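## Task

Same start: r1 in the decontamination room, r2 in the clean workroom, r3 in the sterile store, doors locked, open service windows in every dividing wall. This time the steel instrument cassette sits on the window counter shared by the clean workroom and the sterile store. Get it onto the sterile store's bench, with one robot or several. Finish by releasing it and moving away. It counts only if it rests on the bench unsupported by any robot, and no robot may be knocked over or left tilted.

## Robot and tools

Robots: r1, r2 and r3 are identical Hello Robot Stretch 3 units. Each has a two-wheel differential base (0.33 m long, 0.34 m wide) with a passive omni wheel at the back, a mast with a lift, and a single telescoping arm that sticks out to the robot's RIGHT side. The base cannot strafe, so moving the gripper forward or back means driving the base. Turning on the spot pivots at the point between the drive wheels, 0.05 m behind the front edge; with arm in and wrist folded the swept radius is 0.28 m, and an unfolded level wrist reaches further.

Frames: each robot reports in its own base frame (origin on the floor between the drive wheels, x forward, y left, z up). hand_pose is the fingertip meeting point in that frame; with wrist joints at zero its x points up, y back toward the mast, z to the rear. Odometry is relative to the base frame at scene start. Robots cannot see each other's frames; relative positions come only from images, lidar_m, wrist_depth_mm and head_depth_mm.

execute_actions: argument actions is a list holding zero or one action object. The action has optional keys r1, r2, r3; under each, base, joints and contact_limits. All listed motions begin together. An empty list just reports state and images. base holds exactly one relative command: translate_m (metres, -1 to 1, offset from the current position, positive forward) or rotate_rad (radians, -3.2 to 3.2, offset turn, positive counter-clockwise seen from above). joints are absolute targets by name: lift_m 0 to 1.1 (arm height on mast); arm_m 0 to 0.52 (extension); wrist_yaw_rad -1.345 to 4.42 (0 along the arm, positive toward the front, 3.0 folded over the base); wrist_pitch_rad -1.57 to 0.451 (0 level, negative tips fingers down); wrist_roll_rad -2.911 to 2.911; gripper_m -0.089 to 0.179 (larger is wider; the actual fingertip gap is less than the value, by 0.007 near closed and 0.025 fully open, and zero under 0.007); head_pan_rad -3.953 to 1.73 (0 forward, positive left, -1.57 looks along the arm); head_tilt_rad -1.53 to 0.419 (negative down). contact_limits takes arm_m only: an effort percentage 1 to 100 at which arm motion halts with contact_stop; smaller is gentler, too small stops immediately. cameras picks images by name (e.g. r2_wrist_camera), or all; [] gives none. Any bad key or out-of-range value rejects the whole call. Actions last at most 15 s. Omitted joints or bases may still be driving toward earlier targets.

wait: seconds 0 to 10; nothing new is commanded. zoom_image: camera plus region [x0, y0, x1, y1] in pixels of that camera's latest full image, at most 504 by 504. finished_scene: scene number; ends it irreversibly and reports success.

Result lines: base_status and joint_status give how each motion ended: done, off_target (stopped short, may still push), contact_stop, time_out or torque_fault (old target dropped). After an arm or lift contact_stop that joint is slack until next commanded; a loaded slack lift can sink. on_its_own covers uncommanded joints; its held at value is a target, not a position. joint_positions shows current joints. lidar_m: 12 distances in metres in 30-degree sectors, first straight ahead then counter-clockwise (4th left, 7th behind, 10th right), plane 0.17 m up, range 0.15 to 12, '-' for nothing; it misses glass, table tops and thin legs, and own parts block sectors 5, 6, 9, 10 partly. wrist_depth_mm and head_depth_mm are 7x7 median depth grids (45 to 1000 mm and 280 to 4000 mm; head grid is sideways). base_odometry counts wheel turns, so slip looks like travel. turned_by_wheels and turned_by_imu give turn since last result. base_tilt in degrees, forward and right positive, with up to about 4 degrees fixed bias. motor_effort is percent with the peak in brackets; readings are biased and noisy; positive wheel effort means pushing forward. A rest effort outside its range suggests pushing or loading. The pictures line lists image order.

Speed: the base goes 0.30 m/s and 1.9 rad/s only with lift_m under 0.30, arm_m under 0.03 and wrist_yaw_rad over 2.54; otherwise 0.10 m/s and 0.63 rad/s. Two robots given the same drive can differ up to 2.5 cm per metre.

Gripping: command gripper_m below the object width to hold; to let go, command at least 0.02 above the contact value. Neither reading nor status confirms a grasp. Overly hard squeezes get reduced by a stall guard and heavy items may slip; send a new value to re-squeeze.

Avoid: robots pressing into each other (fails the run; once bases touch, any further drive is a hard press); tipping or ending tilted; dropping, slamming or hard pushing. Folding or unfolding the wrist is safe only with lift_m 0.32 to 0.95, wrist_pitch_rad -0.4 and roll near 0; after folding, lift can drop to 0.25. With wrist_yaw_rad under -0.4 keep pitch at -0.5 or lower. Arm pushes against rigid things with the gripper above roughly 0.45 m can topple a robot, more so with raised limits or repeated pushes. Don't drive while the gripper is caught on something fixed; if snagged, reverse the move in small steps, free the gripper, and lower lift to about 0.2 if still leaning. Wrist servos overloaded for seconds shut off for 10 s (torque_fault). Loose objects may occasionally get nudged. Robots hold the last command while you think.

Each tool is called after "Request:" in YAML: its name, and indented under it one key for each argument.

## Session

Request:
execute_actions:
  actions: []

Scene clock: 0.00 s.
r1.base_odometry: x=+0.000 y=+0.000 heading=+0.000 (m, m, rad; r1's odometry frame)
r1.turned_by_wheels: +0.000 (rad since the last result)
r1.turned_by_imu: +0.000 (rad since the last result)
r1.base_tilt: forward=+0.4 right=+1.0 (deg)
r1.lidar_m: 1.67 2.12 2.15 0.74 1.24 1.14 1.14 1.02 0.94 0.95 1.18 1.66
r1.head_depth_mm: 1581 1554 1546 1550 1522 1518 1508 / 1640 1651 1635 1621 1605 1601 1593 / 1703 1723 1699 1704 1680 1663 1666 / 1734 1782 1783 1766 1753 1753 1739 / 1728 1885 1869 1855 1831 1820 1803 / 1752 1965 1957 1939 1928 1911 1909 / 1537 2066 1852 - - 2009 1989
r1.base_status: not commanded
r1.joint_positions: lift_m=+0.345 arm_m=-0.002 wrist_yaw_rad=+2.931 wrist_pitch_rad=-0.611 wrist_roll_rad=+0.014 gripper_m=+0.037 head_pan_rad=-0.003 head_tilt_rad=-0.005
r1.joint_status: not commanded
r1.motor_effort: left_wheel=+0 right_wheel=+0 lift_m=+27 arm_m=+0 wrist_yaw_rad=+0 wrist_pitch_rad=+4 wrist_roll_rad=+0 gripper_m=+0 head_pan_rad=+0 head_tilt_rad=+0 (%)
r1.hand_pose: x=+0.0198 y=+0.0484 z=+0.3175 quat_wxyz=(+0.284, +0.697, +0.139, +0.644) (m; r1's base frame)
r1.wrist_depth_mm: - - - - - - - / 1000 - 924 881 912 879 853 / 815 787 765 737 725 718 712 / 662 647 654 628 622 607 597 / 581 568 - 564 551 539 518 / 507 - - - 470 470 463 / 452 - - - 427 417 414
r2.base_odometry: x=+0.000 y=+0.000 heading=+0.000 (m, m, rad; r2's odometry frame)
r2.turned_by_wheels: +0.000 (rad since the last result)
r2.turned_by_imu: +0.000 (rad since the last result)
r2.base_tilt: forward=+0.6 right=-0.7 (deg)
r2.lidar_m: 1.43 1.41 1.52 2.24 2.32 1.82 1.47 1.45 1.56 2.33 2.43 1.81
r2.head_depth_mm: 1719 1715 1704 1684 1686 1676 1659 / 1627 1630 1613 1604 1608 1610 1593 / 1573 1563 1559 1551 1550 1527 1535 / 1496 1496 1486 - - 1459 1460 / 1446 1432 1452 - - 1430 1408 / 1383 1389 1384 - - 1361 1358 / 1336 1338 1342 - - 1324 1312
r2.base_status: not commanded
r2.joint_positions: lift_m=+0.586 arm_m=+0.003 wrist_yaw_rad=+2.916 wrist_pitch_rad=-0.569 wrist_roll_rad=-0.014 gripper_m=+0.037 head_pan_rad=-0.014 head_tilt_rad=-0.023
r2.joint_status: not commanded
r2.motor_effort: left_wheel=+0 right_wheel=-1 lift_m=+18 arm_m=+0 wrist_yaw_rad=+0 wrist_pitch_rad=+4 wrist_roll_rad=-1 gripper_m=+1 head_pan_rad=+1 head_tilt_rad=+1 (%)
r2.hand_pose: x=+0.0241 y=+0.0498 z=+0.5666 quat_wxyz=(+0.273, +0.692, +0.123, +0.657) (m; r2's base frame)
r2.wrist_depth_mm: - - - - - - - / - - - - - - - / - - - - - - - / - - - - 991 - - / 879 885 909 860 899 851 854 / 781 772 - 761 - 743 742 / 687 689 - 702 675 674 670
r3.base_odometry: x=+0.000 y=+0.000 heading=+0.000 (m, m, rad; r3's odometry frame)
r3.turned_by_wheels: +0.000 (rad since the last result)
r3.turned_by_imu: +0.000 (rad since the last result)
r3.base_tilt: forward=-1.0 right=-0.4 (deg)
r3.lidar_m: 1.66 1.65 1.17 0.92 0.91 0.98 1.16 1.14 1.12 0.77 2.18 2.16
r3.head_depth_mm: 1935 2074 2071 - - 2086 2091 / 1916 1965 1960 - - 1969 1981 / 1840 1863 1877 - - 1871 1870 / 1775 1770 1775 1778 1790 1785 1792 / 1696 1700 1697 1695 1700 1711 1719 / 1623 1624 1631 1625 1625 1632 1634 / 1545 1527 1524 1527 1532 1540 1565
r3.base_status: not commanded
r3.joint_positions: lift_m=+0.508 arm_m=-0.002 wrist_yaw_rad=+2.808 wrist_pitch_rad=-0.496 wrist_roll_rad=+0.004 gripper_m=+0.037 head_pan_rad=+0.003 head_tilt_rad=+0.012
r3.joint_status: not commanded
r3.motor_effort: left_wheel=+0 right_wheel=-1 lift_m=+34 arm_m=+0 wrist_yaw_rad=+0 wrist_pitch_rad=+5 wrist_roll_rad=+1 gripper_m=-1 head_pan_rad=+0 head_tilt_rad=+2 (%)
r3.hand_pose: x=+0.0487 y=+0.0588 z=+0.5041 quat_wxyz=(+0.285, +0.706, +0.057, +0.646) (m; r3's base frame)
r3.wrist_depth_mm: 733 822 - - - - - / - 869 - - - - - / - 941 - - - - - / - 958 952 - - - - / 773 806 832 838 856 836 859 / 685 - - 693 741 724 727 / 609 606 631 623 623 646 646
pictures: r1_head_camera (sideways: a quarter turn clockwise sets it upright), r1_nav_camera (sideways: a quarter turn counterclockwise sets it upright), r1_wrist_camera, r2_head_camera (sideways: a quarter turn clockwise sets it upright), r2_nav_camera (sideways: a quarter turn counterclockwise sets it upright), r2_wrist_camera, r3_head_camera (sideways: a quarter turn clockwise sets it upright), r3_nav_camera (sideways: a quarter turn counterclockwise sets it upright), r3_wrist_camera
camera_calibration (this result's frames):
r1_head_camera: T_world_to_cam=[[0.0193777, -0.0066014, -0.99979, 1.32], [0.0267468, 0.999624, -0.0060819, 0.00546432], [0.999454, -0.0266234, 0.019547, -0.0742414], [0, 0, 0, 1]] pos_world=[0.0484763, 0.00127499, 1.3212]
r1_nav_camera: T_world_to_cam=[[-0.0360229, 0.0225937, 0.999096, -1.25943], [-0.000158311, -0.999745, 0.0226026, 0.0244124], [0.999351, 0.000656044, 0.0360172, -0.0943147], [0, 0, 0, 1]] pos_world=[0.0488891, 0.0529232, 1.26113]
r1_wrist_camera: T_world_to_cam=[[0.979527, -0.196127, -0.0453937, 0.00970237], [-0.174889, -0.717371, -0.674383, 0.277003], [0.0997006, 0.668515, -0.736985, 0.36864], [0, 0, 0, 1]] pos_world=[0.00218746, -0.0458246, 0.458929]
r2_head_camera: T_world_to_cam=[[0.00904946, -0.0142641, -0.999857, 1.31856], [-0.0179962, 0.999734, -0.0144252, 0.0213113], [0.999797, 0.0181242, 0.00879035, -0.0565403], [0, 0, 0, 1]] pos_world=[0.0449801, -0.00147284, 1.31917]
r2_nav_camera: T_world_to_cam=[[-0.0216298, 0.0332137, 0.999214, -1.26226], [0.00650978, -0.999422, 0.0333615, 0.00819696], [0.999745, 0.00722627, 0.0214011, -0.0740535], [0, 0, 0, 1]] pos_world=[0.0466788, 0.0506517, 1.26258]
r2_wrist_camera: T_world_to_cam=[[0.986071, -0.166251, -0.00504862, -0.00522276], [-0.119018, -0.684069, -0.719642, 0.472535], [0.116187, 0.710219, -0.694327, 0.524803], [0, 0, 0, 1]] pos_world=[0.000414679, -0.0503467, 0.704415]
r3_head_camera: T_world_to_cam=[[0.0264772, -0.0379143, -0.99893, 1.31907], [0.0225324, 0.999049, -0.0373216, 0.0537212], [0.999395, -0.0215201, 0.0273064, -0.0833669], [0, 0, 0, 1]] pos_world=[0.0471807, -0.00545265, 1.32194]
r3_nav_camera: T_world_to_cam=[[0.0106045, -0.0484012, 0.998772, -1.25382], [-0.00424721, -0.998821, -0.0483585, 0.111803], [0.999935, -0.00372918, -0.0107976, -0.0309605], [0, 0, 0, 1]] pos_world=[0.0447294, 0.0508692, 1.25735]
r3_wrist_camera: T_world_to_cam=[[0.937694, -0.346645, 0.0238049, -0.0450152], [-0.197804, -0.588885, -0.783638, 0.46833], [0.285663, 0.730104, -0.620761, 0.419922], [0, 0, 0, 1]] pos_world=[0.0148919, -0.046399, 0.628744]
Images, in order (width x height): r1_head_camera 896x504, r1_nav_camera 672x504, r1_wrist_camera 644x364, r2_head_camera 896x504, r2_nav_camera 672x504, r2_wrist_camera 644x364, r3_head_camera 896x504, r3_nav_camera 672x504, r3_wrist_camera 644x364.

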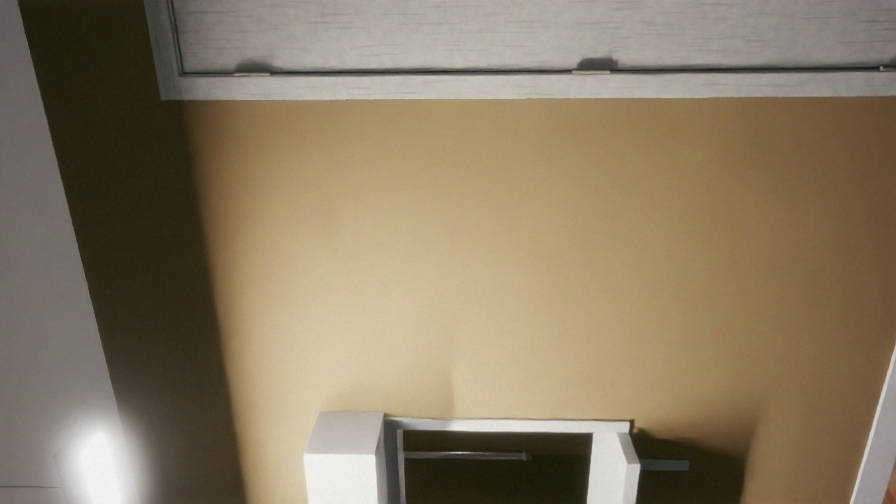

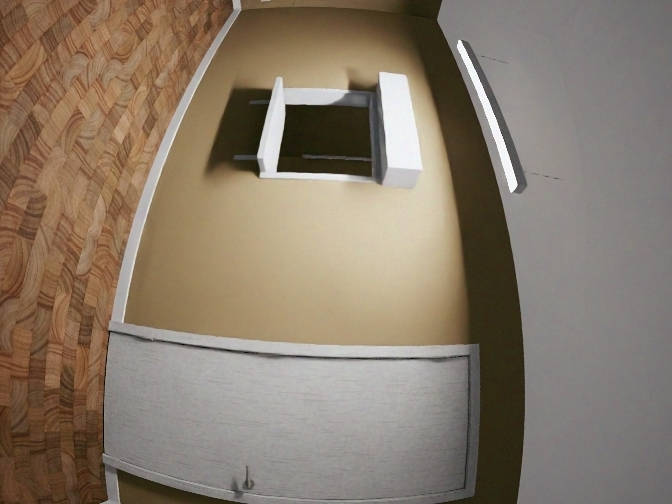

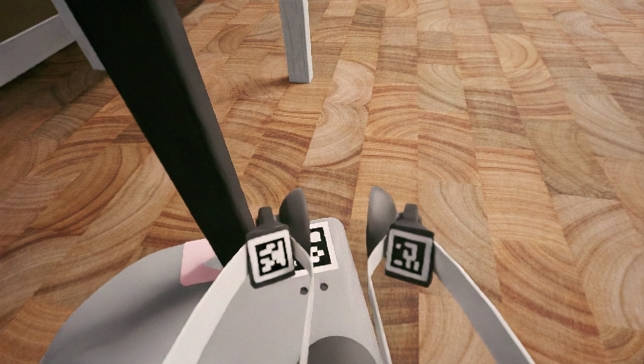

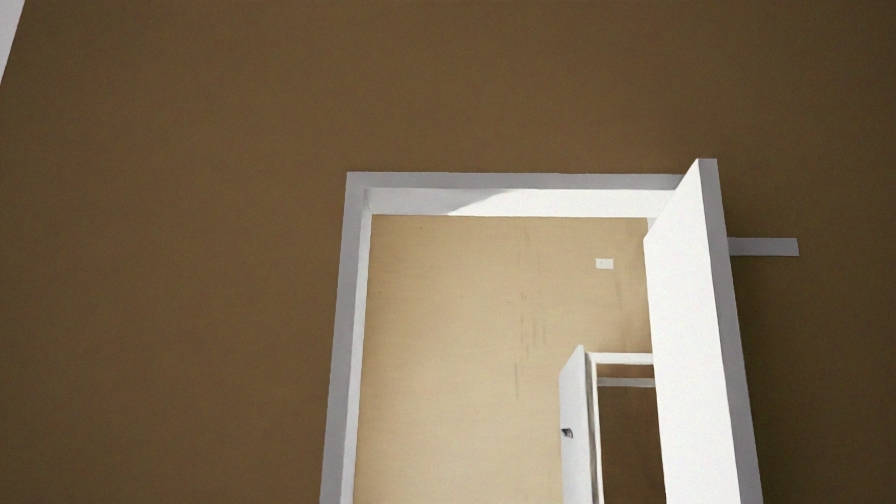

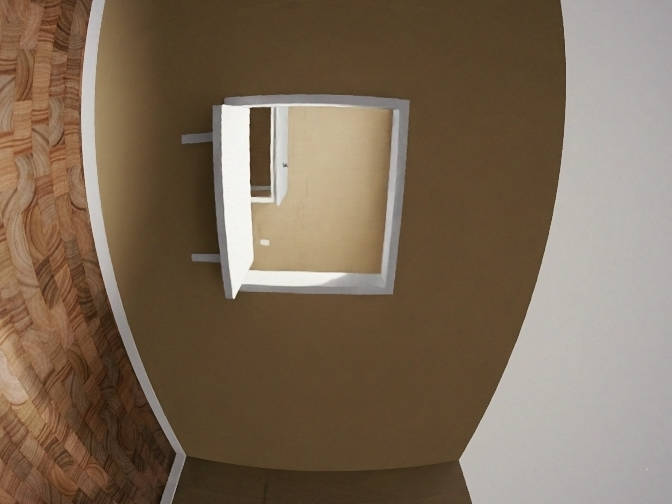

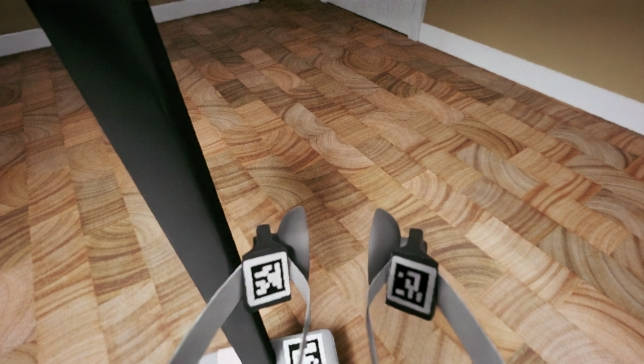

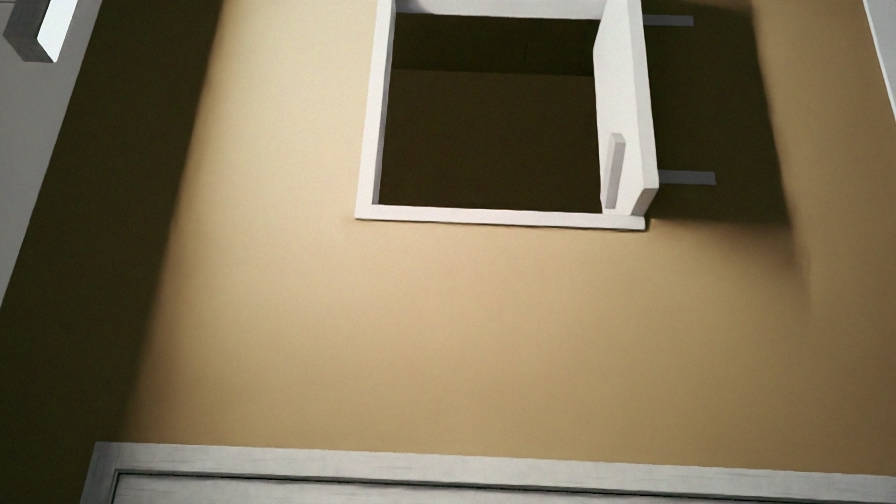

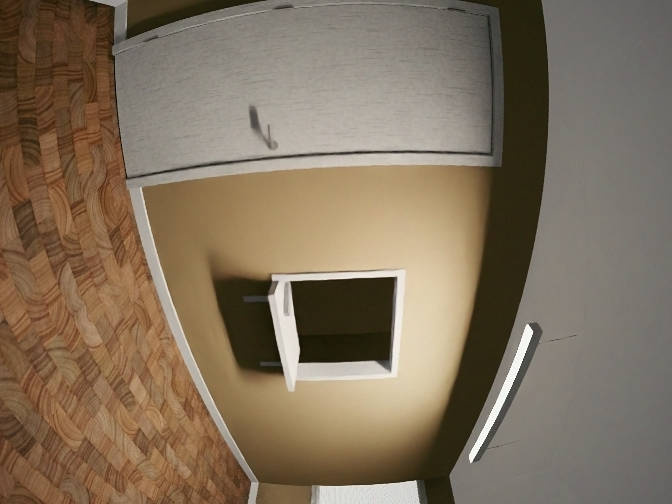

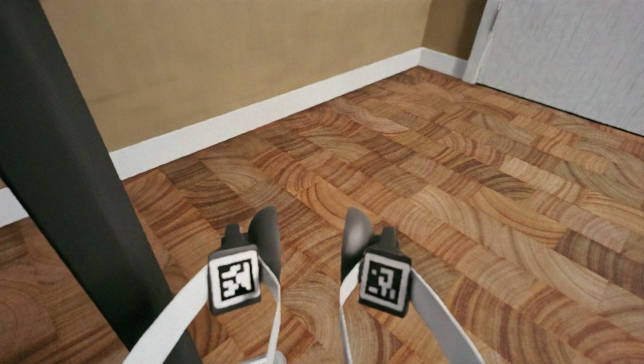

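Request:
zoom_image:
  camera: "r3_head_camera"
  region: [560, 100, 700, 240]

Region (560, 100, 700, 240) of r3_head_camera's 896x504 image, scaled by 3.600, with more detail than that image has.

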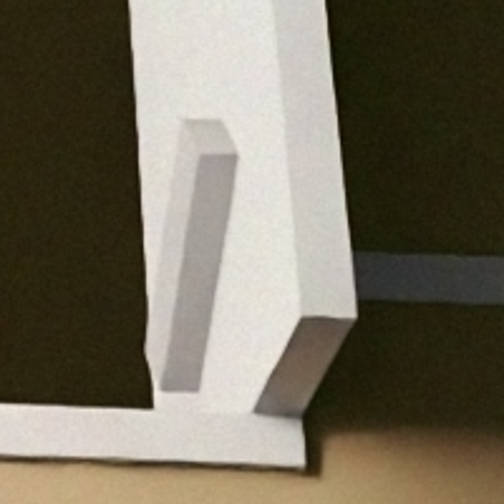

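Request:
execute_actions:
  actions:
    - {"r3":{"base":{"rotate_rad":-0.21},"joints":{"lift_m":0.29,"wrist_yaw_rad":3.0,"wrist_pitch_rad":-0.4,"head_tilt_rad":-0.35}}}
  cameras: []

Request:
execute_actions:
  actions:
    - {"r3":{"base":{"translate_m":1.0}}}
  cameras: ["r3_head_camera"]

Scene clock: 4.57 s.
r1.base_odometry: x=+0.000 y=+0.000 heading=+0.000 (m, m, rad; r1's odometry frame)
r1.turned_by_wheels: +0.000 (rad since the last result)
r1.turned_by_imu: +0.000 (rad since the last result)
r1.base_tilt: forward=+0.4 right=+0.9 (deg)
r1.lidar_m: 1.67 2.12 2.15 0.74 1.23 1.14 1.15 1.02 0.94 0.94 1.18 1.66
r1.head_depth_mm: 1592 1542 1552 1532 1526 1520 1520 / 1630 1635 1639 1613 1612 1607 1602 / 1687 1717 1701 1692 1678 1673 1655 / 1728 1809 1794 1778 1747 1755 1733 / 1744 1875 1863 1848 1839 1818 1828 / 1740 1977 1945 1942 1929 1923 1898 / 1532 2085 1848 - - 2020 2007
r1.base_status: not commanded
r1.joint_positions: lift_m=+0.345 arm_m=-0.002 wrist_yaw_rad=+2.931 wrist_pitch_rad=-0.611 wrist_roll_rad=+0.014 gripper_m=+0.037 head_pan_rad=-0.003 head_tilt_rad=-0.005
r1.joint_status: not commanded
r1.motor_effort: left_wheel=+1(1) right_wheel=+1(1) lift_m=+27(27) arm_m=+0(1) wrist_yaw_rad=+0(0) wrist_pitch_rad=+4(3) wrist_roll_rad=+0(0) gripper_m=+0(1) head_pan_rad=+0(0) head_tilt_rad=+1(1) (%)
r1.hand_pose: x=+0.0198 y=+0.0484 z=+0.3175 quat_wxyz=(+0.284, +0.697, +0.139, +0.644) (m; r1's base frame)
r1.wrist_depth_mm: - - - - - - - / 987 - 962 894 901 873 861 / 770 759 751 751 745 722 715 / 654 647 650 632 634 620 589 / 580 575 - 560 546 530 523 / 506 - - - 462 469 468 / 448 - - - 430 420 422
r2.base_odometry: x=+0.000 y=+0.000 heading=+0.000 (m, m, rad; r2's odometry frame)
r2.turned_by_wheels: +0.000 (rad since the last result)
r2.turned_by_imu: +0.001 (rad since the last result)
r2.base_tilt: forward=+0.5 right=-0.5 (deg)
r2.lidar_m: 1.43 1.41 1.52 2.25 2.32 1.82 1.47 1.45 1.56 2.33 2.43 1.80
r2.head_depth_mm: 1712 1706 1701 1675 1687 1667 1661 / 1641 1626 1617 1622 1604 1598 1585 / 1568 1571 1551 1559 1554 1535 1523 / 1509 1497 1486 - - 1458 1468 / 1451 1442 1438 - - 1416 1403 / 1390 1382 1386 - - 1362 1356 / 1343 1335 1336 - - 1319 1305
r2.base_status: not commanded
r2.joint_positions: lift_m=+0.586 arm_m=+0.003 wrist_yaw_rad=+2.916 wrist_pitch_rad=-0.569 wrist_roll_rad=-0.014 gripper_m=+0.037 head_pan_rad=-0.014 head_tilt_rad=-0.023
r2.joint_status: not commanded
r2.motor_effort: left_wheel=+0(0) right_wheel=-1(1) lift_m=+19(19) arm_m=+0(0) wrist_yaw_rad=+0(1) wrist_pitch_rad=+4(4) wrist_roll_rad=-1(1) gripper_m=+0(1) head_pan_rad=+0(0) head_tilt_rad=+1(2) (%)
r2.hand_pose: x=+0.0241 y=+0.0498 z=+0.5666 quat_wxyz=(+0.273, +0.692, +0.123, +0.657) (m; r2's base frame)
r2.wrist_depth_mm: - - - - - - - / - - - - - - - / - - - - - - - / - - - - 996 - 991 / 882 885 903 876 889 868 844 / 795 762 - 766 - 753 748 / 694 678 - 710 674 684 660
r3.base_odometry: x=+0.000 y=+0.000 heading=-0.210 (m, m, rad; r3's odometry frame)
r3.turned_by_wheels: -0.210 (rad since the last result)
r3.turned_by_imu: -0.211 (rad since the last result)
r3.base_tilt: forward=-1.4 right=-0.6 (deg)
r3.lidar_m: 1.80 1.66 1.45 0.98 0.91 0.92 1.17 1.14 1.16 1.12 0.77 2.69
r3.head_depth_mm: 2220 2375 2578 2855 2557 1923 1533 / 2044 2191 2346 2571 2550 1907 1530 / 1908 - 2337 2340 2393 1887 1517 / 1782 - - 2141 2289 1868 1503 / 1675 - - 1996 2109 1866 1509 / 1569 1651 1750 1867 1981 1856 1495 / 1481 1552 1639 1731 1838 1842 1496
r3.base_status: done
r3.joint_positions: lift_m=+0.290 arm_m=-0.002 wrist_yaw_rad=+2.999 wrist_pitch_rad=-0.420 wrist_roll_rad=+0.004 gripper_m=+0.037 head_pan_rad=+0.003 head_tilt_rad=-0.345
r3.joint_status: all done
r3.motor_effort: left_wheel=+1(4) right_wheel=-3(6) lift_m=+30(26) arm_m=-1(1) wrist_yaw_rad=+2(2) wrist_pitch_rad=+9(7) wrist_roll_rad=+1(0) gripper_m=+0(0) head_pan_rad=+0(1) head_tilt_rad=-3(35) (%)
r3.hand_pose: x=+0.0107 y=+0.0785 z=+0.3023 quat_wxyz=(+0.197, +0.702, +0.098, +0.678) (m; r3's base frame)
r3.wrist_depth_mm: 667 - 942 - - - - / 714 - - - - - - / 741 - 944 949 970 993 - / 688 683 714 732 761 751 770 / 576 577 - 595 608 613 625 / 488 494 - 524 521 511 518 / - - - - 434 448 450
pictures: none
No camera images: the call's "cameras" was empty. Leave "cameras" out to get every camera's image.

Scene clock: 9.67 s.
r1.base_odometry: x=+0.000 y=+0.000 heading=+0.000 (m, m, rad; r1's odometry frame)
r1.turned_by_wheels: +0.000 (rad since the last result)
r1.turned_by_imu: +0.000 (rad since the last result)
r1.base_tilt: forward=+0.3 right=+1.0 (deg)
r1.lidar_m: 1.67 2.12 2.15 0.74 1.24 1.14 1.15 1.02 0.94 0.94 1.18 1.66
r1.head_depth_mm: 1582 1553 1549 1528 1528 1519 1512 / 1648 1645 1616 1609 1610 1585 1590 / 1707 1710 1713 1700 1677 1670 1660 / 1730 1805 1792 1786 1759 1767 1749 / 1738 1877 1879 1848 1828 1807 1805 / 1747 1969 1938 1955 1928 1919 1899 / 1538 2070 1865 - - 2014 1990
r1.base_status: not commanded
r1.joint_positions: lift_m=+0.345 arm_m=-0.002 wrist_yaw_rad=+2.931 wrist_pitch_rad=-0.611 wrist_roll_rad=+0.014 gripper_m=+0.037 head_pan_rad=-0.003 head_tilt_rad=-0.005
r1.joint_status: not commanded
r1.motor_effort: left_wheel=+0(1) right_wheel=+1(0) lift_m=+27(27) arm_m=+0(0) wrist_yaw_rad=+0(0) wrist_pitch_rad=+4(4) wrist_roll_rad=+0(0) gripper_m=+0(0) head_pan_rad=+0(0) head_tilt_rad=+1(1) (%)
r1.hand_pose: x=+0.0198 y=+0.0484 z=+0.3175 quat_wxyz=(+0.284, +0.697, +0.139, +0.644) (m; r1's base frame)
r1.wrist_depth_mm: - - - - - - - / 999 - 953 888 881 871 846 / 800 777 750 726 727 721 696 / 672 653 639 645 636 610 594 / 570 565 - 554 548 529 533 / 504 - - - 460 471 466 / 459 - - - 429 422 417
r2.base_odometry: x=+0.000 y=+0.000 heading=+0.000 (m, m, rad; r2's odometry frame)
r2.turned_by_wheels: +0.000 (rad since the last result)
r2.turned_by_imu: +0.001 (rad since the last result)
r2.base_tilt: forward=+0.6 right=-0.4 (deg)
r2.lidar_m: 1.42 1.41 1.52 2.25 2.32 1.81 1.46 1.45 1.56 2.33 2.43 1.81
r2.head_depth_mm: 1707 1698 1708 1681 1686 1674 1664 / 1642 1617 1616 1610 1606 1602 1587 / 1561 1567 1555 1560 1553 1533 1531 / 1511 1483 1486 - - 1451 1461 / 1445 1435 1438 - - 1412 1412 / 1393 1383 1394 - - 1368 1360 / 1340 1342 1334 - - 1326 1301
r2.base_status: not commanded
r2.joint_positions: lift_m=+0.586 arm_m=+0.003 wrist_yaw_rad=+2.916 wrist_pitch_rad=-0.569 wrist_roll_rad=-0.014 gripper_m=+0.037 head_pan_rad=-0.014 head_tilt_rad=-0.023
r2.joint_status: not commanded
r2.motor_effort: left_wheel=+0(0) right_wheel=+0(0) lift_m=+19(19) arm_m=+0(0) wrist_yaw_rad=+0(0) wrist_pitch_rad=+4(4) wrist_roll_rad=-1(1) gripper_m=+0(1) head_pan_rad=-1(1) head_tilt_rad=+1(1) (%)
r2.hand_pose: x=+0.0241 y=+0.0498 z=+0.5666 quat_wxyz=(+0.273, +0.692, +0.123, +0.657) (m; r2's base frame)
r2.wrist_depth_mm: - - - - - - - / - - - - - - - / - - - - - - - / - - - - - - 966 / 899 886 895 888 884 841 850 / 783 769 - 763 - 753 746 / 688 691 - 694 672 678 661
r3.base_odometry: x=+0.978 y=-0.208 heading=-0.210 (m, m, rad; r3's odometry frame)
r3.turned_by_wheels: +0.000 (rad since the last result)
r3.turned_by_imu: +0.007 (rad since the last result)
r3.base_tilt: forward=-1.2 right=-0.5 (deg)
r3.lidar_m: 0.93 0.86 0.87 1.09 1.50 1.52 1.95 1.02 1.03 1.87 3.26 1.37
r3.head_depth_mm: 1179 1255 1334 1367 1590 1730 1531 / 3702 - - 1317 1419 1561 1516 / - - - 1299 1288 1408 1464 / - - - 1278 1162 1273 1391 / 3808 - - 1259 984 1169 1260 / 3574 3785 - 1252 925 1075 1156 / 3343 3613 829 877 926 996 1069
r3.base_status: done
r3.joint_positions: lift_m=+0.290 arm_m=-0.002 wrist_yaw_rad=+2.999 wrist_pitch_rad=-0.420 wrist_roll_rad=+0.004 gripper_m=+0.037 head_pan_rad=+0.003 head_tilt_rad=-0.346
r3.joint_status: not commanded
r3.motor_effort: left_wheel=+0(7) right_wheel=-2(5) lift_m=+30(29) arm_m=+0(0) wrist_yaw_rad=+2(1) wrist_pitch_rad=+8(9) wrist_roll_rad=+1(1) gripper_m=+0(0) head_pan_rad=+0(0) head_tilt_rad=-3(4) (%)
r3.hand_pose: x=+0.0105 y=+0.0786 z=+0.3024 quat_wxyz=(+0.197, +0.702, +0.098, +0.678) (m; r3's base frame)
r3.wrist_depth_mm: - - - - 905 766 644 / - - - - 959 798 684 / 893 - 927 921 942 824 709 / 691 681 708 729 746 767 727 / 567 584 - 594 602 617 620 / 488 499 - 525 525 521 524 / - - - - 441 440 445
pictures: r3_head_camera (sideways: a quarter turn clockwise sets it upright)
camera_calibration (this result's frames):
r3_head_camera: T_world_to_cam=[[-0.326021, -0.0388768, -0.944563, 1.24998], [0.00781105, 0.999009, -0.0438138, 0.062244], [0.94533, -0.0216622, -0.325394, 0.376069], [0, 0, 0, 1]] pos_world=[0.0515232, -0.00544056, 1.30578]
Images, in order (width x height): r3_head_camera 896x504.

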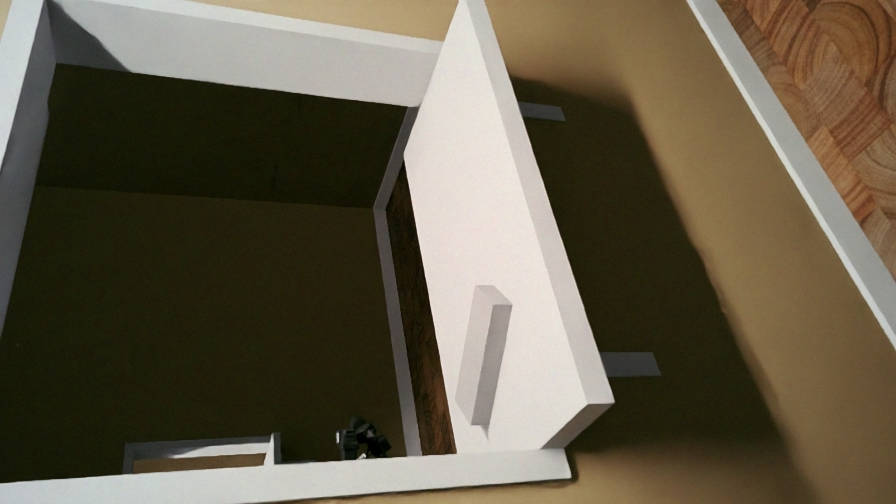

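Request:
execute_actions:
  actions:
    - {"r3":{"base":{"translate_m":0.335},"joints":{"lift_m":0.70,"arm_m":0.3,"wrist_yaw_rad":1.288,"gripper_m":0.15,"head_pan_rad":-2.3,"head_tilt_rad":-0.4}}}
  cameras: ["r3_head_camera"]

Request:
execute_actions:
  actions:
    - {"r3":{"base":{"rotate_rad":1.525},"joints":{"lift_m":1.0,"arm_m":0.36,"head_pan_rad":-1.4,"head_tilt_rad":-0.6}}}
  cameras: []

Request:
execute_actions:
  actions:
    - {"r3":{"joints":{"arm_m":0.495,"wrist_pitch_rad":-0.71}}}
  cameras: ["r3_head_camera","r3_wrist_camera"]

Scene clock: 14.90 s.
r1.base_odometry: x=+0.000 y=+0.000 heading=+0.000 (m, m, rad; r1's odometry frame)
r1.turned_by_wheels: +0.000 (rad since the last result)
r1.turned_by_imu: +0.000 (rad since the last result)
r1.base_tilt: forward=+0.4 right=+1.0 (deg)
r1.lidar_m: 1.67 2.13 2.15 0.74 1.23 1.14 1.15 1.02 0.94 0.95 1.18 1.66
r1.head_depth_mm: 1582 1552 1543 1534 1521 1518 1501 / 1631 1642 1627 1621 1599 1598 1598 / 1698 1713 1705 1696 1673 1667 1678 / 1741 1809 1792 1753 1758 1742 1729 / 1751 1886 1873 1870 1837 1820 1795 / 1749 1979 1962 1957 1924 1901 1898 / 1538 2075 1848 - - 2018 1997
r1.base_status: not commanded
r1.joint_positions: lift_m=+0.345 arm_m=-0.002 wrist_yaw_rad=+2.931 wrist_pitch_rad=-0.611 wrist_roll_rad=+0.014 gripper_m=+0.037 head_pan_rad=-0.003 head_tilt_rad=-0.005
r1.joint_status: not commanded
r1.motor_effort: left_wheel=+1(1) right_wheel=+0(0) lift_m=+27(27) arm_m=+0(0) wrist_yaw_rad=+0(0) wrist_pitch_rad=+4(3) wrist_roll_rad=+0(0) gripper_m=+0(0) head_pan_rad=+0(0) head_tilt_rad=+2(1) (%)
r1.hand_pose: x=+0.0198 y=+0.0484 z=+0.3175 quat_wxyz=(+0.284, +0.697, +0.139, +0.644) (m; r1's base frame)
r1.wrist_depth_mm: - - - - - - - / 980 - 951 899 893 862 863 / 794 800 754 750 719 720 705 / 685 653 646 641 619 601 601 / 569 562 - 558 546 527 527 / 501 - - - 467 471 464 / 455 - - - 426 419 414
r2.base_odometry: x=+0.000 y=+0.000 heading=+0.000 (m, m, rad; r2's odometry frame)
r2.turned_by_wheels: +0.000 (rad since the last result)
r2.turned_by_imu: +0.001 (rad since the last result)
r2.base_tilt: forward=+0.7 right=-0.6 (deg)
r2.lidar_m: 1.43 1.41 1.52 2.24 2.32 1.82 1.47 1.45 1.56 2.34 2.43 1.81
r2.head_depth_mm: 1709 1694 1697 1690 1672 1671 1673 / 1643 1629 1641 1627 1608 1611 1598 / 1571 1564 1556 1570 1562 1533 1529 / 1505 1498 1481 - - 1450 1461 / 1443 1443 1452 - - 1421 1408 / 1384 1385 1395 - - 1360 1360 / 1343 1328 1342 - - 1333 1318
r2.base_status: not commanded
r2.joint_positions: lift_m=+0.586 arm_m=+0.003 wrist_yaw_rad=+2.916 wrist_pitch_rad=-0.569 wrist_roll_rad=-0.014 gripper_m=+0.037 head_pan_rad=-0.014 head_tilt_rad=-0.023
r2.joint_status: not commanded
r2.motor_effort: left_wheel=+0(0) right_wheel=-1(0) lift_m=+19(19) arm_m=+0(0) wrist_yaw_rad=+0(0) wrist_pitch_rad=+4(4) wrist_roll_rad=+0(1) gripper_m=+0(0) head_pan_rad=+0(1) head_tilt_rad=+2(1) (%)
r2.hand_pose: x=+0.0241 y=+0.0498 z=+0.5666 quat_wxyz=(+0.273, +0.692, +0.123, +0.657) (m; r2's base frame)
r2.wrist_depth_mm: - - - - - - - / - - - - - - - / - - - - - - - / - - - - 990 - 963 / 888 903 898 880 898 860 841 / 778 779 - 759 - 758 753 / 688 689 - 696 679 672 668
r3.base_odometry: x=+1.306 y=-0.278 heading=-0.210 (m, m, rad; r3's odometry frame)
r3.turned_by_wheels: +0.000 (rad since the last result)
r3.turned_by_imu: +0.003 (rad since the last result)
r3.base_tilt: forward=-1.2 right=-0.5 (deg)
r3.lidar_m: 0.63 0.59 0.60 0.76 1.68 1.72 2.21 1.29 1.97 1.89 3.06 0.93
r3.head_depth_mm: 1839 1943 2065 2211 2318 1791 1461 / 1875 1975 2093 1498 2165 1729 1466 / 1917 2038 2149 1481 2213 1786 1456 / 1953 2081 2167 1475 2212 1757 1447 / 1985 2122 2219 1550 2245 1756 1438 / 2028 2167 2263 1631 2266 1747 1434 / 2078 2229 2301 1630 2244 1748 1429
r3.base_status: done
r3.joint_positions: lift_m=+0.700 arm_m=+0.300 wrist_yaw_rad=+1.288 wrist_pitch_rad=-0.420 wrist_roll_rad=+0.004 gripper_m=+0.150 head_pan_rad=-2.293 head_tilt_rad=-0.395
r3.joint_status: all done
r3.motor_effort: left_wheel=+0(7) right_wheel=-1(6) lift_m=+39(41) arm_m=+3(5) wrist_yaw_rad=+0(4) wrist_pitch_rad=+8(8) wrist_roll_rad=+1(1) gripper_m=+0(83) head_pan_rad=-2(31) head_tilt_rad=-3(12) (%)
r3.hand_pose: x=+0.1939 y=-0.5073 z=+0.7121 quat_wxyz=(+0.641, +0.534, -0.466, +0.296) (m; r3's base frame)
r3.wrist_depth_mm: 609 707 895 - - - - / 639 749 956 - - - - / 672 788 - - - - - / 698 852 - - - - - / 725 970 - - - - - / 739 962 969 - - - - / 803 845 854 856 863 858 891
pictures: r3_head_camera (sideways: a quarter turn clockwise sets it upright)
camera_calibration (this result's frames):
r3_head_camera: T_world_to_cam=[[0.217375, 0.304258, -0.927456, 1.22433], [0.744107, -0.666592, -0.0442774, 0.0583533], [-0.631707, -0.680501, -0.371301, 0.445433], [0, 0, 0, 1]] pos_world=[-0.0281783, -0.0304976, 1.30349]
Images, in order (width x height): r3_head_camera 896x504.

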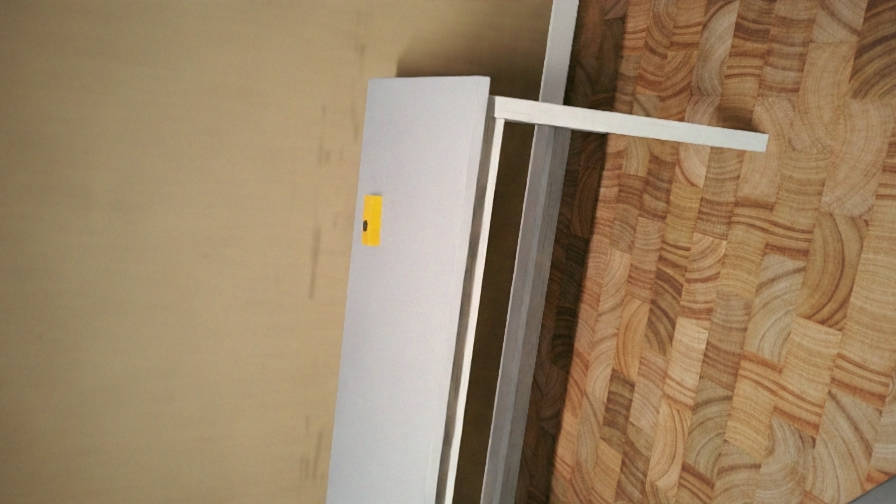

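Scene clock: 18.47 s.
r1.base_odometry: x=+0.000 y=+0.000 heading=+0.000 (m, m, rad; r1's odometry frame)
r1.turned_by_wheels: +0.000 (rad since the last result)
r1.turned_by_imu: +0.000 (rad since the last result)
r1.base_tilt: forward=+0.4 right=+0.9 (deg)
r1.lidar_m: 1.66 2.12 2.15 0.74 1.24 1.14 1.15 1.02 0.93 0.95 1.18 1.66
r1.head_depth_mm: 1577 1548 1551 1538 1523 1508 1527 / 1649 1648 1643 1620 1607 1609 1598 / 1699 1716 1698 1697 1671 1670 1661 / 1751 1809 1770 1789 1756 1739 1727 / 1752 1896 1865 1853 1815 1833 1802 / 1754 1981 1928 1943 1931 1924 1893 / 1543 2084 1858 - - 2017 2002
r1.base_status: not commanded
r1.joint_positions: lift_m=+0.345 arm_m=-0.002 wrist_yaw_rad=+2.931 wrist_pitch_rad=-0.611 wrist_roll_rad=+0.014 gripper_m=+0.037 head_pan_rad=-0.003 head_tilt_rad=-0.005
r1.joint_status: not commanded
r1.motor_effort: left_wheel=+1(1) right_wheel=+0(0) lift_m=+27(27) arm_m=+0(0) wrist_yaw_rad=+0(0) wrist_pitch_rad=+3(4) wrist_roll_rad=+0(0) gripper_m=+0(0) head_pan_rad=+0(0) head_tilt_rad=+1(1) (%)
r1.hand_pose: x=+0.0198 y=+0.0484 z=+0.3175 quat_wxyz=(+0.284, +0.697, +0.139, +0.644) (m; r1's base frame)
r1.wrist_depth_mm: - - - - - - - / 981 - 942 881 883 869 824 / 804 801 768 747 733 739 720 / 670 658 643 633 626 606 597 / 576 570 - 560 552 528 523 / 500 - - - 466 473 465 / 454 - - - 423 418 414
r2.base_odometry: x=+0.000 y=+0.000 heading=+0.000 (m, m, rad; r2's odometry frame)
r2.turned_by_wheels: +0.000 (rad since the last result)
r2.turned_by_imu: +0.001 (rad since the last result)
r2.base_tilt: forward=+0.7 right=-0.5 (deg)
r2.lidar_m: 1.42 1.41 1.52 2.24 2.32 1.83 1.47 1.45 1.56 2.34 2.43 1.81
r2.head_depth_mm: 1711 1706 1686 1698 1672 1675 1668 / 1649 1620 1634 1608 1602 1604 1593 / 1579 1557 1556 1566 1546 1532 1535 / 1507 1489 1491 - - 1451 1470 / 1435 1429 1441 - - 1428 1399 / 1381 1395 1398 - - 1360 1360 / 1337 1327 1338 - - 1313 1311
r2.base_status: not commanded
r2.joint_positions: lift_m=+0.586 arm_m=+0.003 wrist_yaw_rad=+2.916 wrist_pitch_rad=-0.569 wrist_roll_rad=-0.014 gripper_m=+0.037 head_pan_rad=-0.014 head_tilt_rad=-0.023
r2.joint_status: not commanded
r2.motor_effort: left_wheel=+0(0) right_wheel=+0(0) lift_m=+19(19) arm_m=+0(0) wrist_yaw_rad=+0(0) wrist_pitch_rad=+4(4) wrist_roll_rad=-1(0) gripper_m=+0(0) head_pan_rad=+0(0) head_tilt_rad=+1(1) (%)
r2.hand_pose: x=+0.0241 y=+0.0498 z=+0.5666 quat_wxyz=(+0.273, +0.692, +0.123, +0.657) (m; r2's base frame)
r2.wrist_depth_mm: - - - - - - - / - - - - - - - / - - - - - - - / - - - - 998 983 984 / 881 883 891 864 896 851 837 / 783 775 - 752 - 756 758 / 694 692 - 689 676 672 670
r3.base_odometry: x=+1.306 y=-0.278 heading=+1.315 (m, m, rad; r3's odometry frame)
r3.turned_by_wheels: +1.525 (rad since the last result)
r3.turned_by_imu: +1.540 (rad since the last result)
r3.base_tilt: forward=-1.2 right=-0.5 (deg)
r3.lidar_m: 0.74 1.46 1.71 2.14 1.28 1.95 1.89 3.05 0.97 0.64 0.59 0.60
r3.head_depth_mm: 3677 - 1020 783 1138 1400 1281 / 3843 - - 774 1036 1258 1275 / 3676 - - 769 950 1127 1247 / 3469 3752 3268 735 662 1030 1194 / 3280 3560 3214 753 619 944 1121 / 3317 3329 3003 725 633 868 1018 / 3166 1864 581 630 711 808 935
r3.base_status: done
r3.joint_positions: lift_m=+1.000 arm_m=+0.360 wrist_yaw_rad=+1.288 wrist_pitch_rad=-0.419 wrist_roll_rad=+0.004 gripper_m=+0.150 head_pan_rad=-1.407 head_tilt_rad=-0.592
r3.joint_status: all done
r3.motor_effort: left_wheel=-1(4) right_wheel=+0(7) lift_m=+38(33) arm_m=+3(4) wrist_yaw_rad=-1(1) wrist_pitch_rad=+8(8) wrist_roll_rad=+1(1) gripper_m=+0(0) head_pan_rad=+2(32) head_tilt_rad=-6(30) (%)
r3.hand_pose: x=+0.1939 y=-0.5674 z=+1.0123 quat_wxyz=(+0.641, +0.533, -0.466, +0.296) (m; r3's base frame)
r3.wrist_depth_mm: 278 208 166 222 - - - / 335 236 181 245 - - - / 417 275 200 272 - - - / 568 330 224 304 - - - / 756 355 255 344 383 402 - / - 439 299 316 303 - 330 / - 787 318 277 269 243 284
pictures: none
No camera images: the call's "cameras" was empty. Leave "cameras" out to get every camera's image.

Scene clock: 20.70 s.
r1.base_odometry: x=+0.000 y=+0.000 heading=+0.000 (m, m, rad; r1's odometry frame)
r1.turned_by_wheels: +0.000 (rad since the last result)
r1.turned_by_imu: +0.000 (rad since the last result)
r1.base_tilt: forward=+0.5 right=+1.0 (deg)
r1.lidar_m: 1.67 2.12 2.15 0.74 1.24 1.14 1.15 1.01 0.94 0.95 1.18 1.66
r1.head_depth_mm: 1601 1552 1548 1541 1531 1520 1514 / 1631 1649 1637 1621 1613 1605 1589 / 1693 1708 1707 1692 1679 1673 1666 / 1743 1798 1784 1761 1751 1735 1744 / 1735 1881 1866 1866 1845 1825 1818 / 1738 1984 1958 1945 1928 1919 1903 / 1530 2090 1862 - - 2003 2005
r1.base_status: not commanded
r1.joint_positions: lift_m=+0.345 arm_m=-0.002 wrist_yaw_rad=+2.931 wrist_pitch_rad=-0.611 wrist_roll_rad=+0.014 gripper_m=+0.037 head_pan_rad=-0.003 head_tilt_rad=-0.005
r1.joint_status: not commanded
r1.motor_effort: left_wheel=+0(0) right_wheel=+1(0) lift_m=+27(27) arm_m=-1(1) wrist_yaw_rad=+0(0) wrist_pitch_rad=+4(4) wrist_roll_rad=+0(0) gripper_m=+0(0) head_pan_rad=+0(0) head_tilt_rad=+1(1) (%)
r1.hand_pose: x=+0.0198 y=+0.0484 z=+0.3175 quat_wxyz=(+0.284, +0.697, +0.139, +0.644) (m; r1's base frame)
r1.wrist_depth_mm: - - - - - - - / 967 - 934 866 873 848 856 / 794 789 748 747 720 713 705 / 674 653 637 628 627 601 598 / 582 567 - 565 547 533 510 / 506 - - - 469 470 460 / 449 - - - 423 420 419
r2.base_odometry: x=+0.000 y=+0.000 heading=+0.000 (m, m, rad; r2's odometry frame)
r2.turned_by_wheels: +0.000 (rad since the last result)
r2.turned_by_imu: +0.000 (rad since the last result)
r2.base_tilt: forward=+0.6 right=-0.5 (deg)
r2.lidar_m: 1.43 1.41 1.52 2.25 2.32 1.82 1.47 1.45 1.56 2.34 2.43 1.81
r2.head_depth_mm: 1715 1710 1691 1691 1688 1675 1657 / 1625 1626 1629 1615 1603 1599 1592 / 1580 1561 1546 1556 1555 1531 1536 / 1510 1505 1494 - - 1452 1467 / 1454 1440 1445 - - 1429 1411 / 1384 1375 1392 - - 1355 1367 / 1345 1331 1337 - - 1313 1311
r2.base_status: not commanded
r2.joint_positions: lift_m=+0.586 arm_m=+0.003 wrist_yaw_rad=+2.916 wrist_pitch_rad=-0.569 wrist_roll_rad=-0.014 gripper_m=+0.037 head_pan_rad=-0.014 head_tilt_rad=-0.023
r2.joint_status: not commanded
r2.motor_effort: left_wheel=+0(0) right_wheel=-1(0) lift_m=+19(20) arm_m=+0(0) wrist_yaw_rad=-1(0) wrist_pitch_rad=+4(4) wrist_roll_rad=-1(1) gripper_m=+0(0) head_pan_rad=+0(0) head_tilt_rad=+1(1) (%)
r2.hand_pose: x=+0.0241 y=+0.0498 z=+0.5666 quat_wxyz=(+0.273, +0.692, +0.123, +0.657) (m; r2's base frame)
r2.wrist_depth_mm: - - - - - - - / - - - - - - - / - - - - - - - / - - - - 989 - 987 / 886 896 895 879 891 851 848 / 782 782 - 769 - 766 744 / 694 705 - 691 677 670 667
r3.base_odometry: x=+1.306 y=-0.278 heading=+1.315 (m, m, rad; r3's odometry frame)
r3.turned_by_wheels: +0.000 (rad since the last result)
r3.turned_by_imu: +0.001 (rad since the last result)
r3.base_tilt: forward=-1.1 right=-0.5 (deg)
r3.lidar_m: 0.75 1.47 1.71 2.14 1.29 1.95 1.89 3.06 0.98 0.64 0.59 0.60
r3.head_depth_mm: 3650 - 1076 783 1142 1398 1279 / 3812 - 1010 774 1034 1260 1274 / 3627 - 956 768 949 1131 1242 / 3437 3799 3248 734 660 1029 1198 / 3325 3591 3073 732 617 944 1121 / 3295 3315 3028 753 632 871 1020 / 3158 1862 581 634 712 808 932
r3.base_status: not commanded
r3.joint_positions: lift_m=+1.000 arm_m=+0.495 wrist_yaw_rad=+1.288 wrist_pitch_rad=-0.719 wrist_roll_rad=+0.004 gripper_m=+0.150 head_pan_rad=-1.407 head_tilt_rad=-0.592
r3.joint_status: all done
r3.motor_effort: left_wheel=-1(1) right_wheel=+0(0) lift_m=+39(38) arm_m=+3(2) wrist_yaw_rad=+1(0) wrist_pitch_rad=+4(6) wrist_roll_rad=+1(1) gripper_m=+0(0) head_pan_rad=+3(3) head_tilt_rad=-6(5) (%)
r3.hand_pose: x=+0.1484 y=-0.6892 z=+0.9516 quat_wxyz=(+0.678, +0.597, -0.381, +0.197) (m; r3's base frame)
r3.wrist_depth_mm: 187 223 - - - - - / 199 240 - 395 - - - / 214 262 324 340 339 - - / 650 275 292 256 299 305 - / - 263 260 227 263 275 272 / 238 231 235 204 238 - 246 / 208 212 214 186 214 218 223
pictures: r3_head_camera (sideways: a quarter turn clockwise sets it upright), r3_wrist_camera
camera_calibration (this result's frames):
r3_head_camera: T_world_to_cam=[[-0.126568, 0.532834, -0.836701, 1.10805], [0.98554, 0.163344, -0.0450613, 0.0578897], [0.112659, -0.830305, -0.545803, 0.667957], [0, 0, 0, 1]] pos_world=[0.00793977, -0.0452557, 1.29429]
r3_wrist_camera: T_world_to_cam=[[-0.293641, -0.95551, 0.0278558, -0.649165], [-0.750083, 0.21225, -0.626358, 0.882724], [0.592579, -0.204818, -0.779038, 0.67611], [0, 0, 0, 1]] pos_world=[0.0708467, -0.669162, 1.0977]
Images, in order (width x height): r3_head_camera 896x504, r3_wrist_camera 644x364.

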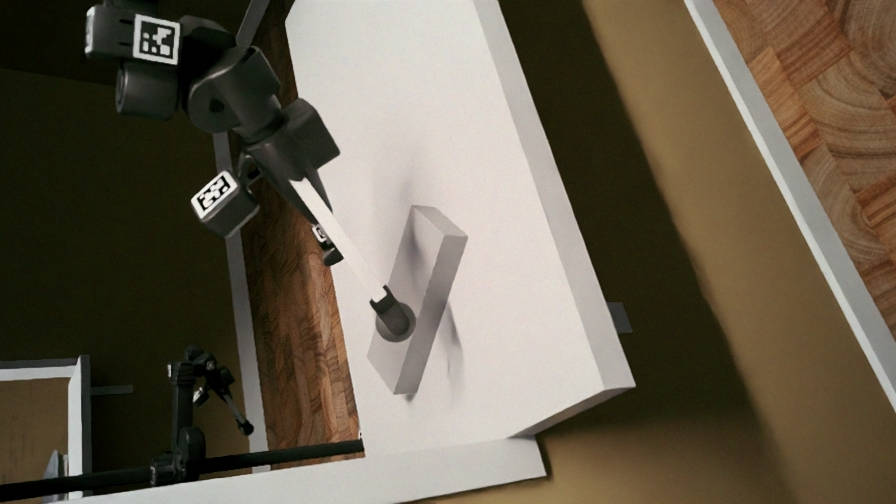

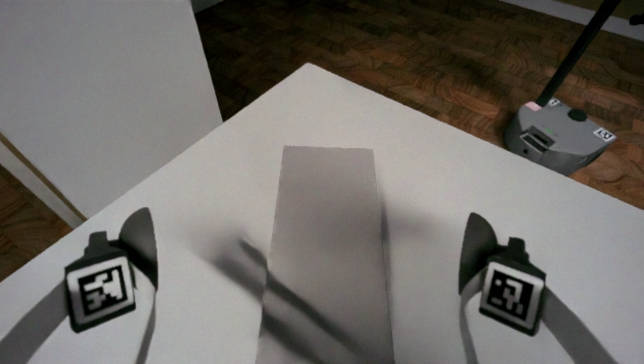

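Request:
execute_actions:
  actions:
    - {"r3":{"base":{"translate_m":0.028},"joints":{"arm_m":0.513,"lift_m":0.935}}}
  cameras: ["r3_wrist_camera"]

Scene clock: 23.27 s.
r1.base_odometry: x=+0.000 y=+0.000 heading=+0.000 (m, m, rad; r1's odometry frame)
r1.turned_by_wheels: +0.000 (rad since the last result)
r1.turned_by_imu: +0.000 (rad since the last result)
r1.base_tilt: forward=+0.4 right=+0.9 (deg)
r1.lidar_m: 1.66 2.13 2.15 0.74 1.23 1.14 1.15 1.02 0.94 0.95 1.18 1.66
r1.head_depth_mm: 1576 1552 1546 1547 1528 1521 1515 / 1629 1633 1635 1618 1608 1600 1586 / 1698 1715 1693 1689 1678 1663 1647 / 1735 1811 1782 1786 1764 1734 1731 / 1740 1872 1879 1849 1861 1829 1793 / 1740 1974 1941 1940 1925 1901 1921 / 1551 2086 1859 - - 2017 1991
r1.base_status: not commanded
r1.joint_positions: lift_m=+0.345 arm_m=-0.002 wrist_yaw_rad=+2.931 wrist_pitch_rad=-0.611 wrist_roll_rad=+0.014 gripper_m=+0.037 head_pan_rad=-0.003 head_tilt_rad=-0.005
r1.joint_status: not commanded
r1.motor_effort: left_wheel=+0(0) right_wheel=+1(0) lift_m=+27(27) arm_m=+0(0) wrist_yaw_rad=+0(0) wrist_pitch_rad=+3(4) wrist_roll_rad=+0(0) gripper_m=+0(1) head_pan_rad=+0(0) head_tilt_rad=+1(0) (%)
r1.hand_pose: x=+0.0198 y=+0.0484 z=+0.3175 quat_wxyz=(+0.284, +0.697, +0.139, +0.644) (m; r1's base frame)
r1.wrist_depth_mm: - - - - - - - / 966 - 916 869 882 875 858 / 807 769 760 748 743 715 711 / 669 665 645 630 609 607 597 / 569 569 - 573 550 537 517 / 515 - - - 476 472 466 / 454 - - - 428 422 414
r2.base_odometry: x=+0.000 y=+0.000 heading=+0.000 (m, m, rad; r2's odometry frame)
r2.turned_by_wheels: +0.000 (rad since the last result)
r2.turned_by_imu: +0.001 (rad since the last result)
r2.base_tilt: forward=+0.6 right=-0.6 (deg)
r2.lidar_m: 1.43 1.41 1.52 2.24 2.32 1.82 1.46 1.45 1.56 2.32 2.43 1.81
r2.head_depth_mm: 1715 1710 1699 1689 1688 1688 1664 / 1626 1624 1618 1619 1614 1595 1597 / 1559 1565 1556 1563 1541 1532 1527 / 1497 1494 1485 - - 1452 1456 / 1438 1433 1448 - - 1427 1409 / 1383 1382 1385 - - 1365 1357 / 1339 1321 1342 - - 1318 1304
r2.base_status: not commanded
r2.joint_positions: lift_m=+0.586 arm_m=+0.003 wrist_yaw_rad=+2.916 wrist_pitch_rad=-0.569 wrist_roll_rad=-0.014 gripper_m=+0.037 head_pan_rad=-0.014 head_tilt_rad=-0.023
r2.joint_status: not commanded
r2.motor_effort: left_wheel=+0(0) right_wheel=+0(0) lift_m=+19(19) arm_m=+0(0) wrist_yaw_rad=+0(0) wrist_pitch_rad=+4(4) wrist_roll_rad=-1(0) gripper_m=+1(0) head_pan_rad=+0(0) head_tilt_rad=+1(1) (%)
r2.hand_pose: x=+0.0241 y=+0.0498 z=+0.5666 quat_wxyz=(+0.273, +0.692, +0.123, +0.657) (m; r2's base frame)
r2.wrist_depth_mm: - - - - - - - / - - - - - - - / - - - - - - - / - - - - 998 - 976 / 890 874 879 874 903 846 858 / 780 772 - 757 - 752 742 / 686 693 - 697 681 678 660
r3.base_odometry: x=+1.313 y=-0.251 heading=+1.315 (m, m, rad; r3's odometry frame)
r3.turned_by_wheels: +0.000 (rad since the last result)
r3.turned_by_imu: +0.001 (rad since the last result)
r3.base_tilt: forward=-1.1 right=-0.5 (deg)
r3.lidar_m: 0.72 1.43 1.69 2.11 1.30 1.97 1.92 3.08 0.95 0.62 0.57 0.58
r3.head_depth_mm: 3666 3780 1021 781 1103 1359 1282 / 3791 - 968 775 1003 1219 1275 / 3582 - 3508 743 668 1101 1244 / 3421 3752 3085 734 640 1001 1192 / 3296 3569 3044 744 616 915 1085 / 3273 3280 3034 725 703 844 984 / 465 501 548 609 687 784 909
r3.base_status: done
r3.joint_positions: lift_m=+0.935 arm_m=+0.513 wrist_yaw_rad=+1.288 wrist_pitch_rad=-0.720 wrist_roll_rad=+0.004 gripper_m=+0.150 head_pan_rad=-1.407 head_tilt_rad=-0.592
r3.joint_status: all done
r3.motor_effort: left_wheel=-2(3) right_wheel=+1(6) lift_m=+30(31) arm_m=+3(3) wrist_yaw_rad=-1(1) wrist_pitch_rad=+4(4) wrist_roll_rad=+1(1) gripper_m=+0(0) head_pan_rad=+2(3) head_tilt_rad=-4(5) (%)
r3.hand_pose: x=+0.1483 y=-0.7072 z=+0.8868 quat_wxyz=(+0.678, +0.597, -0.381, +0.197) (m; r3's base frame)
r3.wrist_depth_mm: 178 212 - - - - - / 191 230 278 284 287 - - / 205 230 236 197 246 251 - / 205 209 205 173 212 219 221 / 185 189 179 153 189 198 197 / - 166 143 139 169 - 176 / 149 153 127 126 152 157 161
pictures: r3_wrist_camera
camera_calibration (this result's frames):
r3_wrist_camera: T_world_to_cam=[[-0.29362, -0.955516, 0.0278678, -0.664575], [-0.750558, 0.212389, -0.625743, 0.845437], [0.591988, -0.204647, -0.779532, 0.62265], [0, 0, 0, 1]] pos_world=[0.0708156, -0.68715, 1.03292]
Images, in order (width x height): r3_wrist_camera 644x364.

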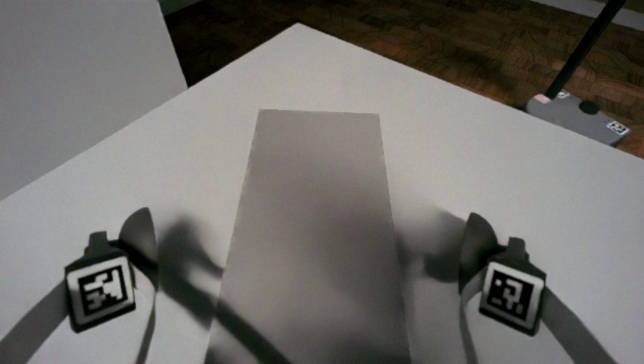

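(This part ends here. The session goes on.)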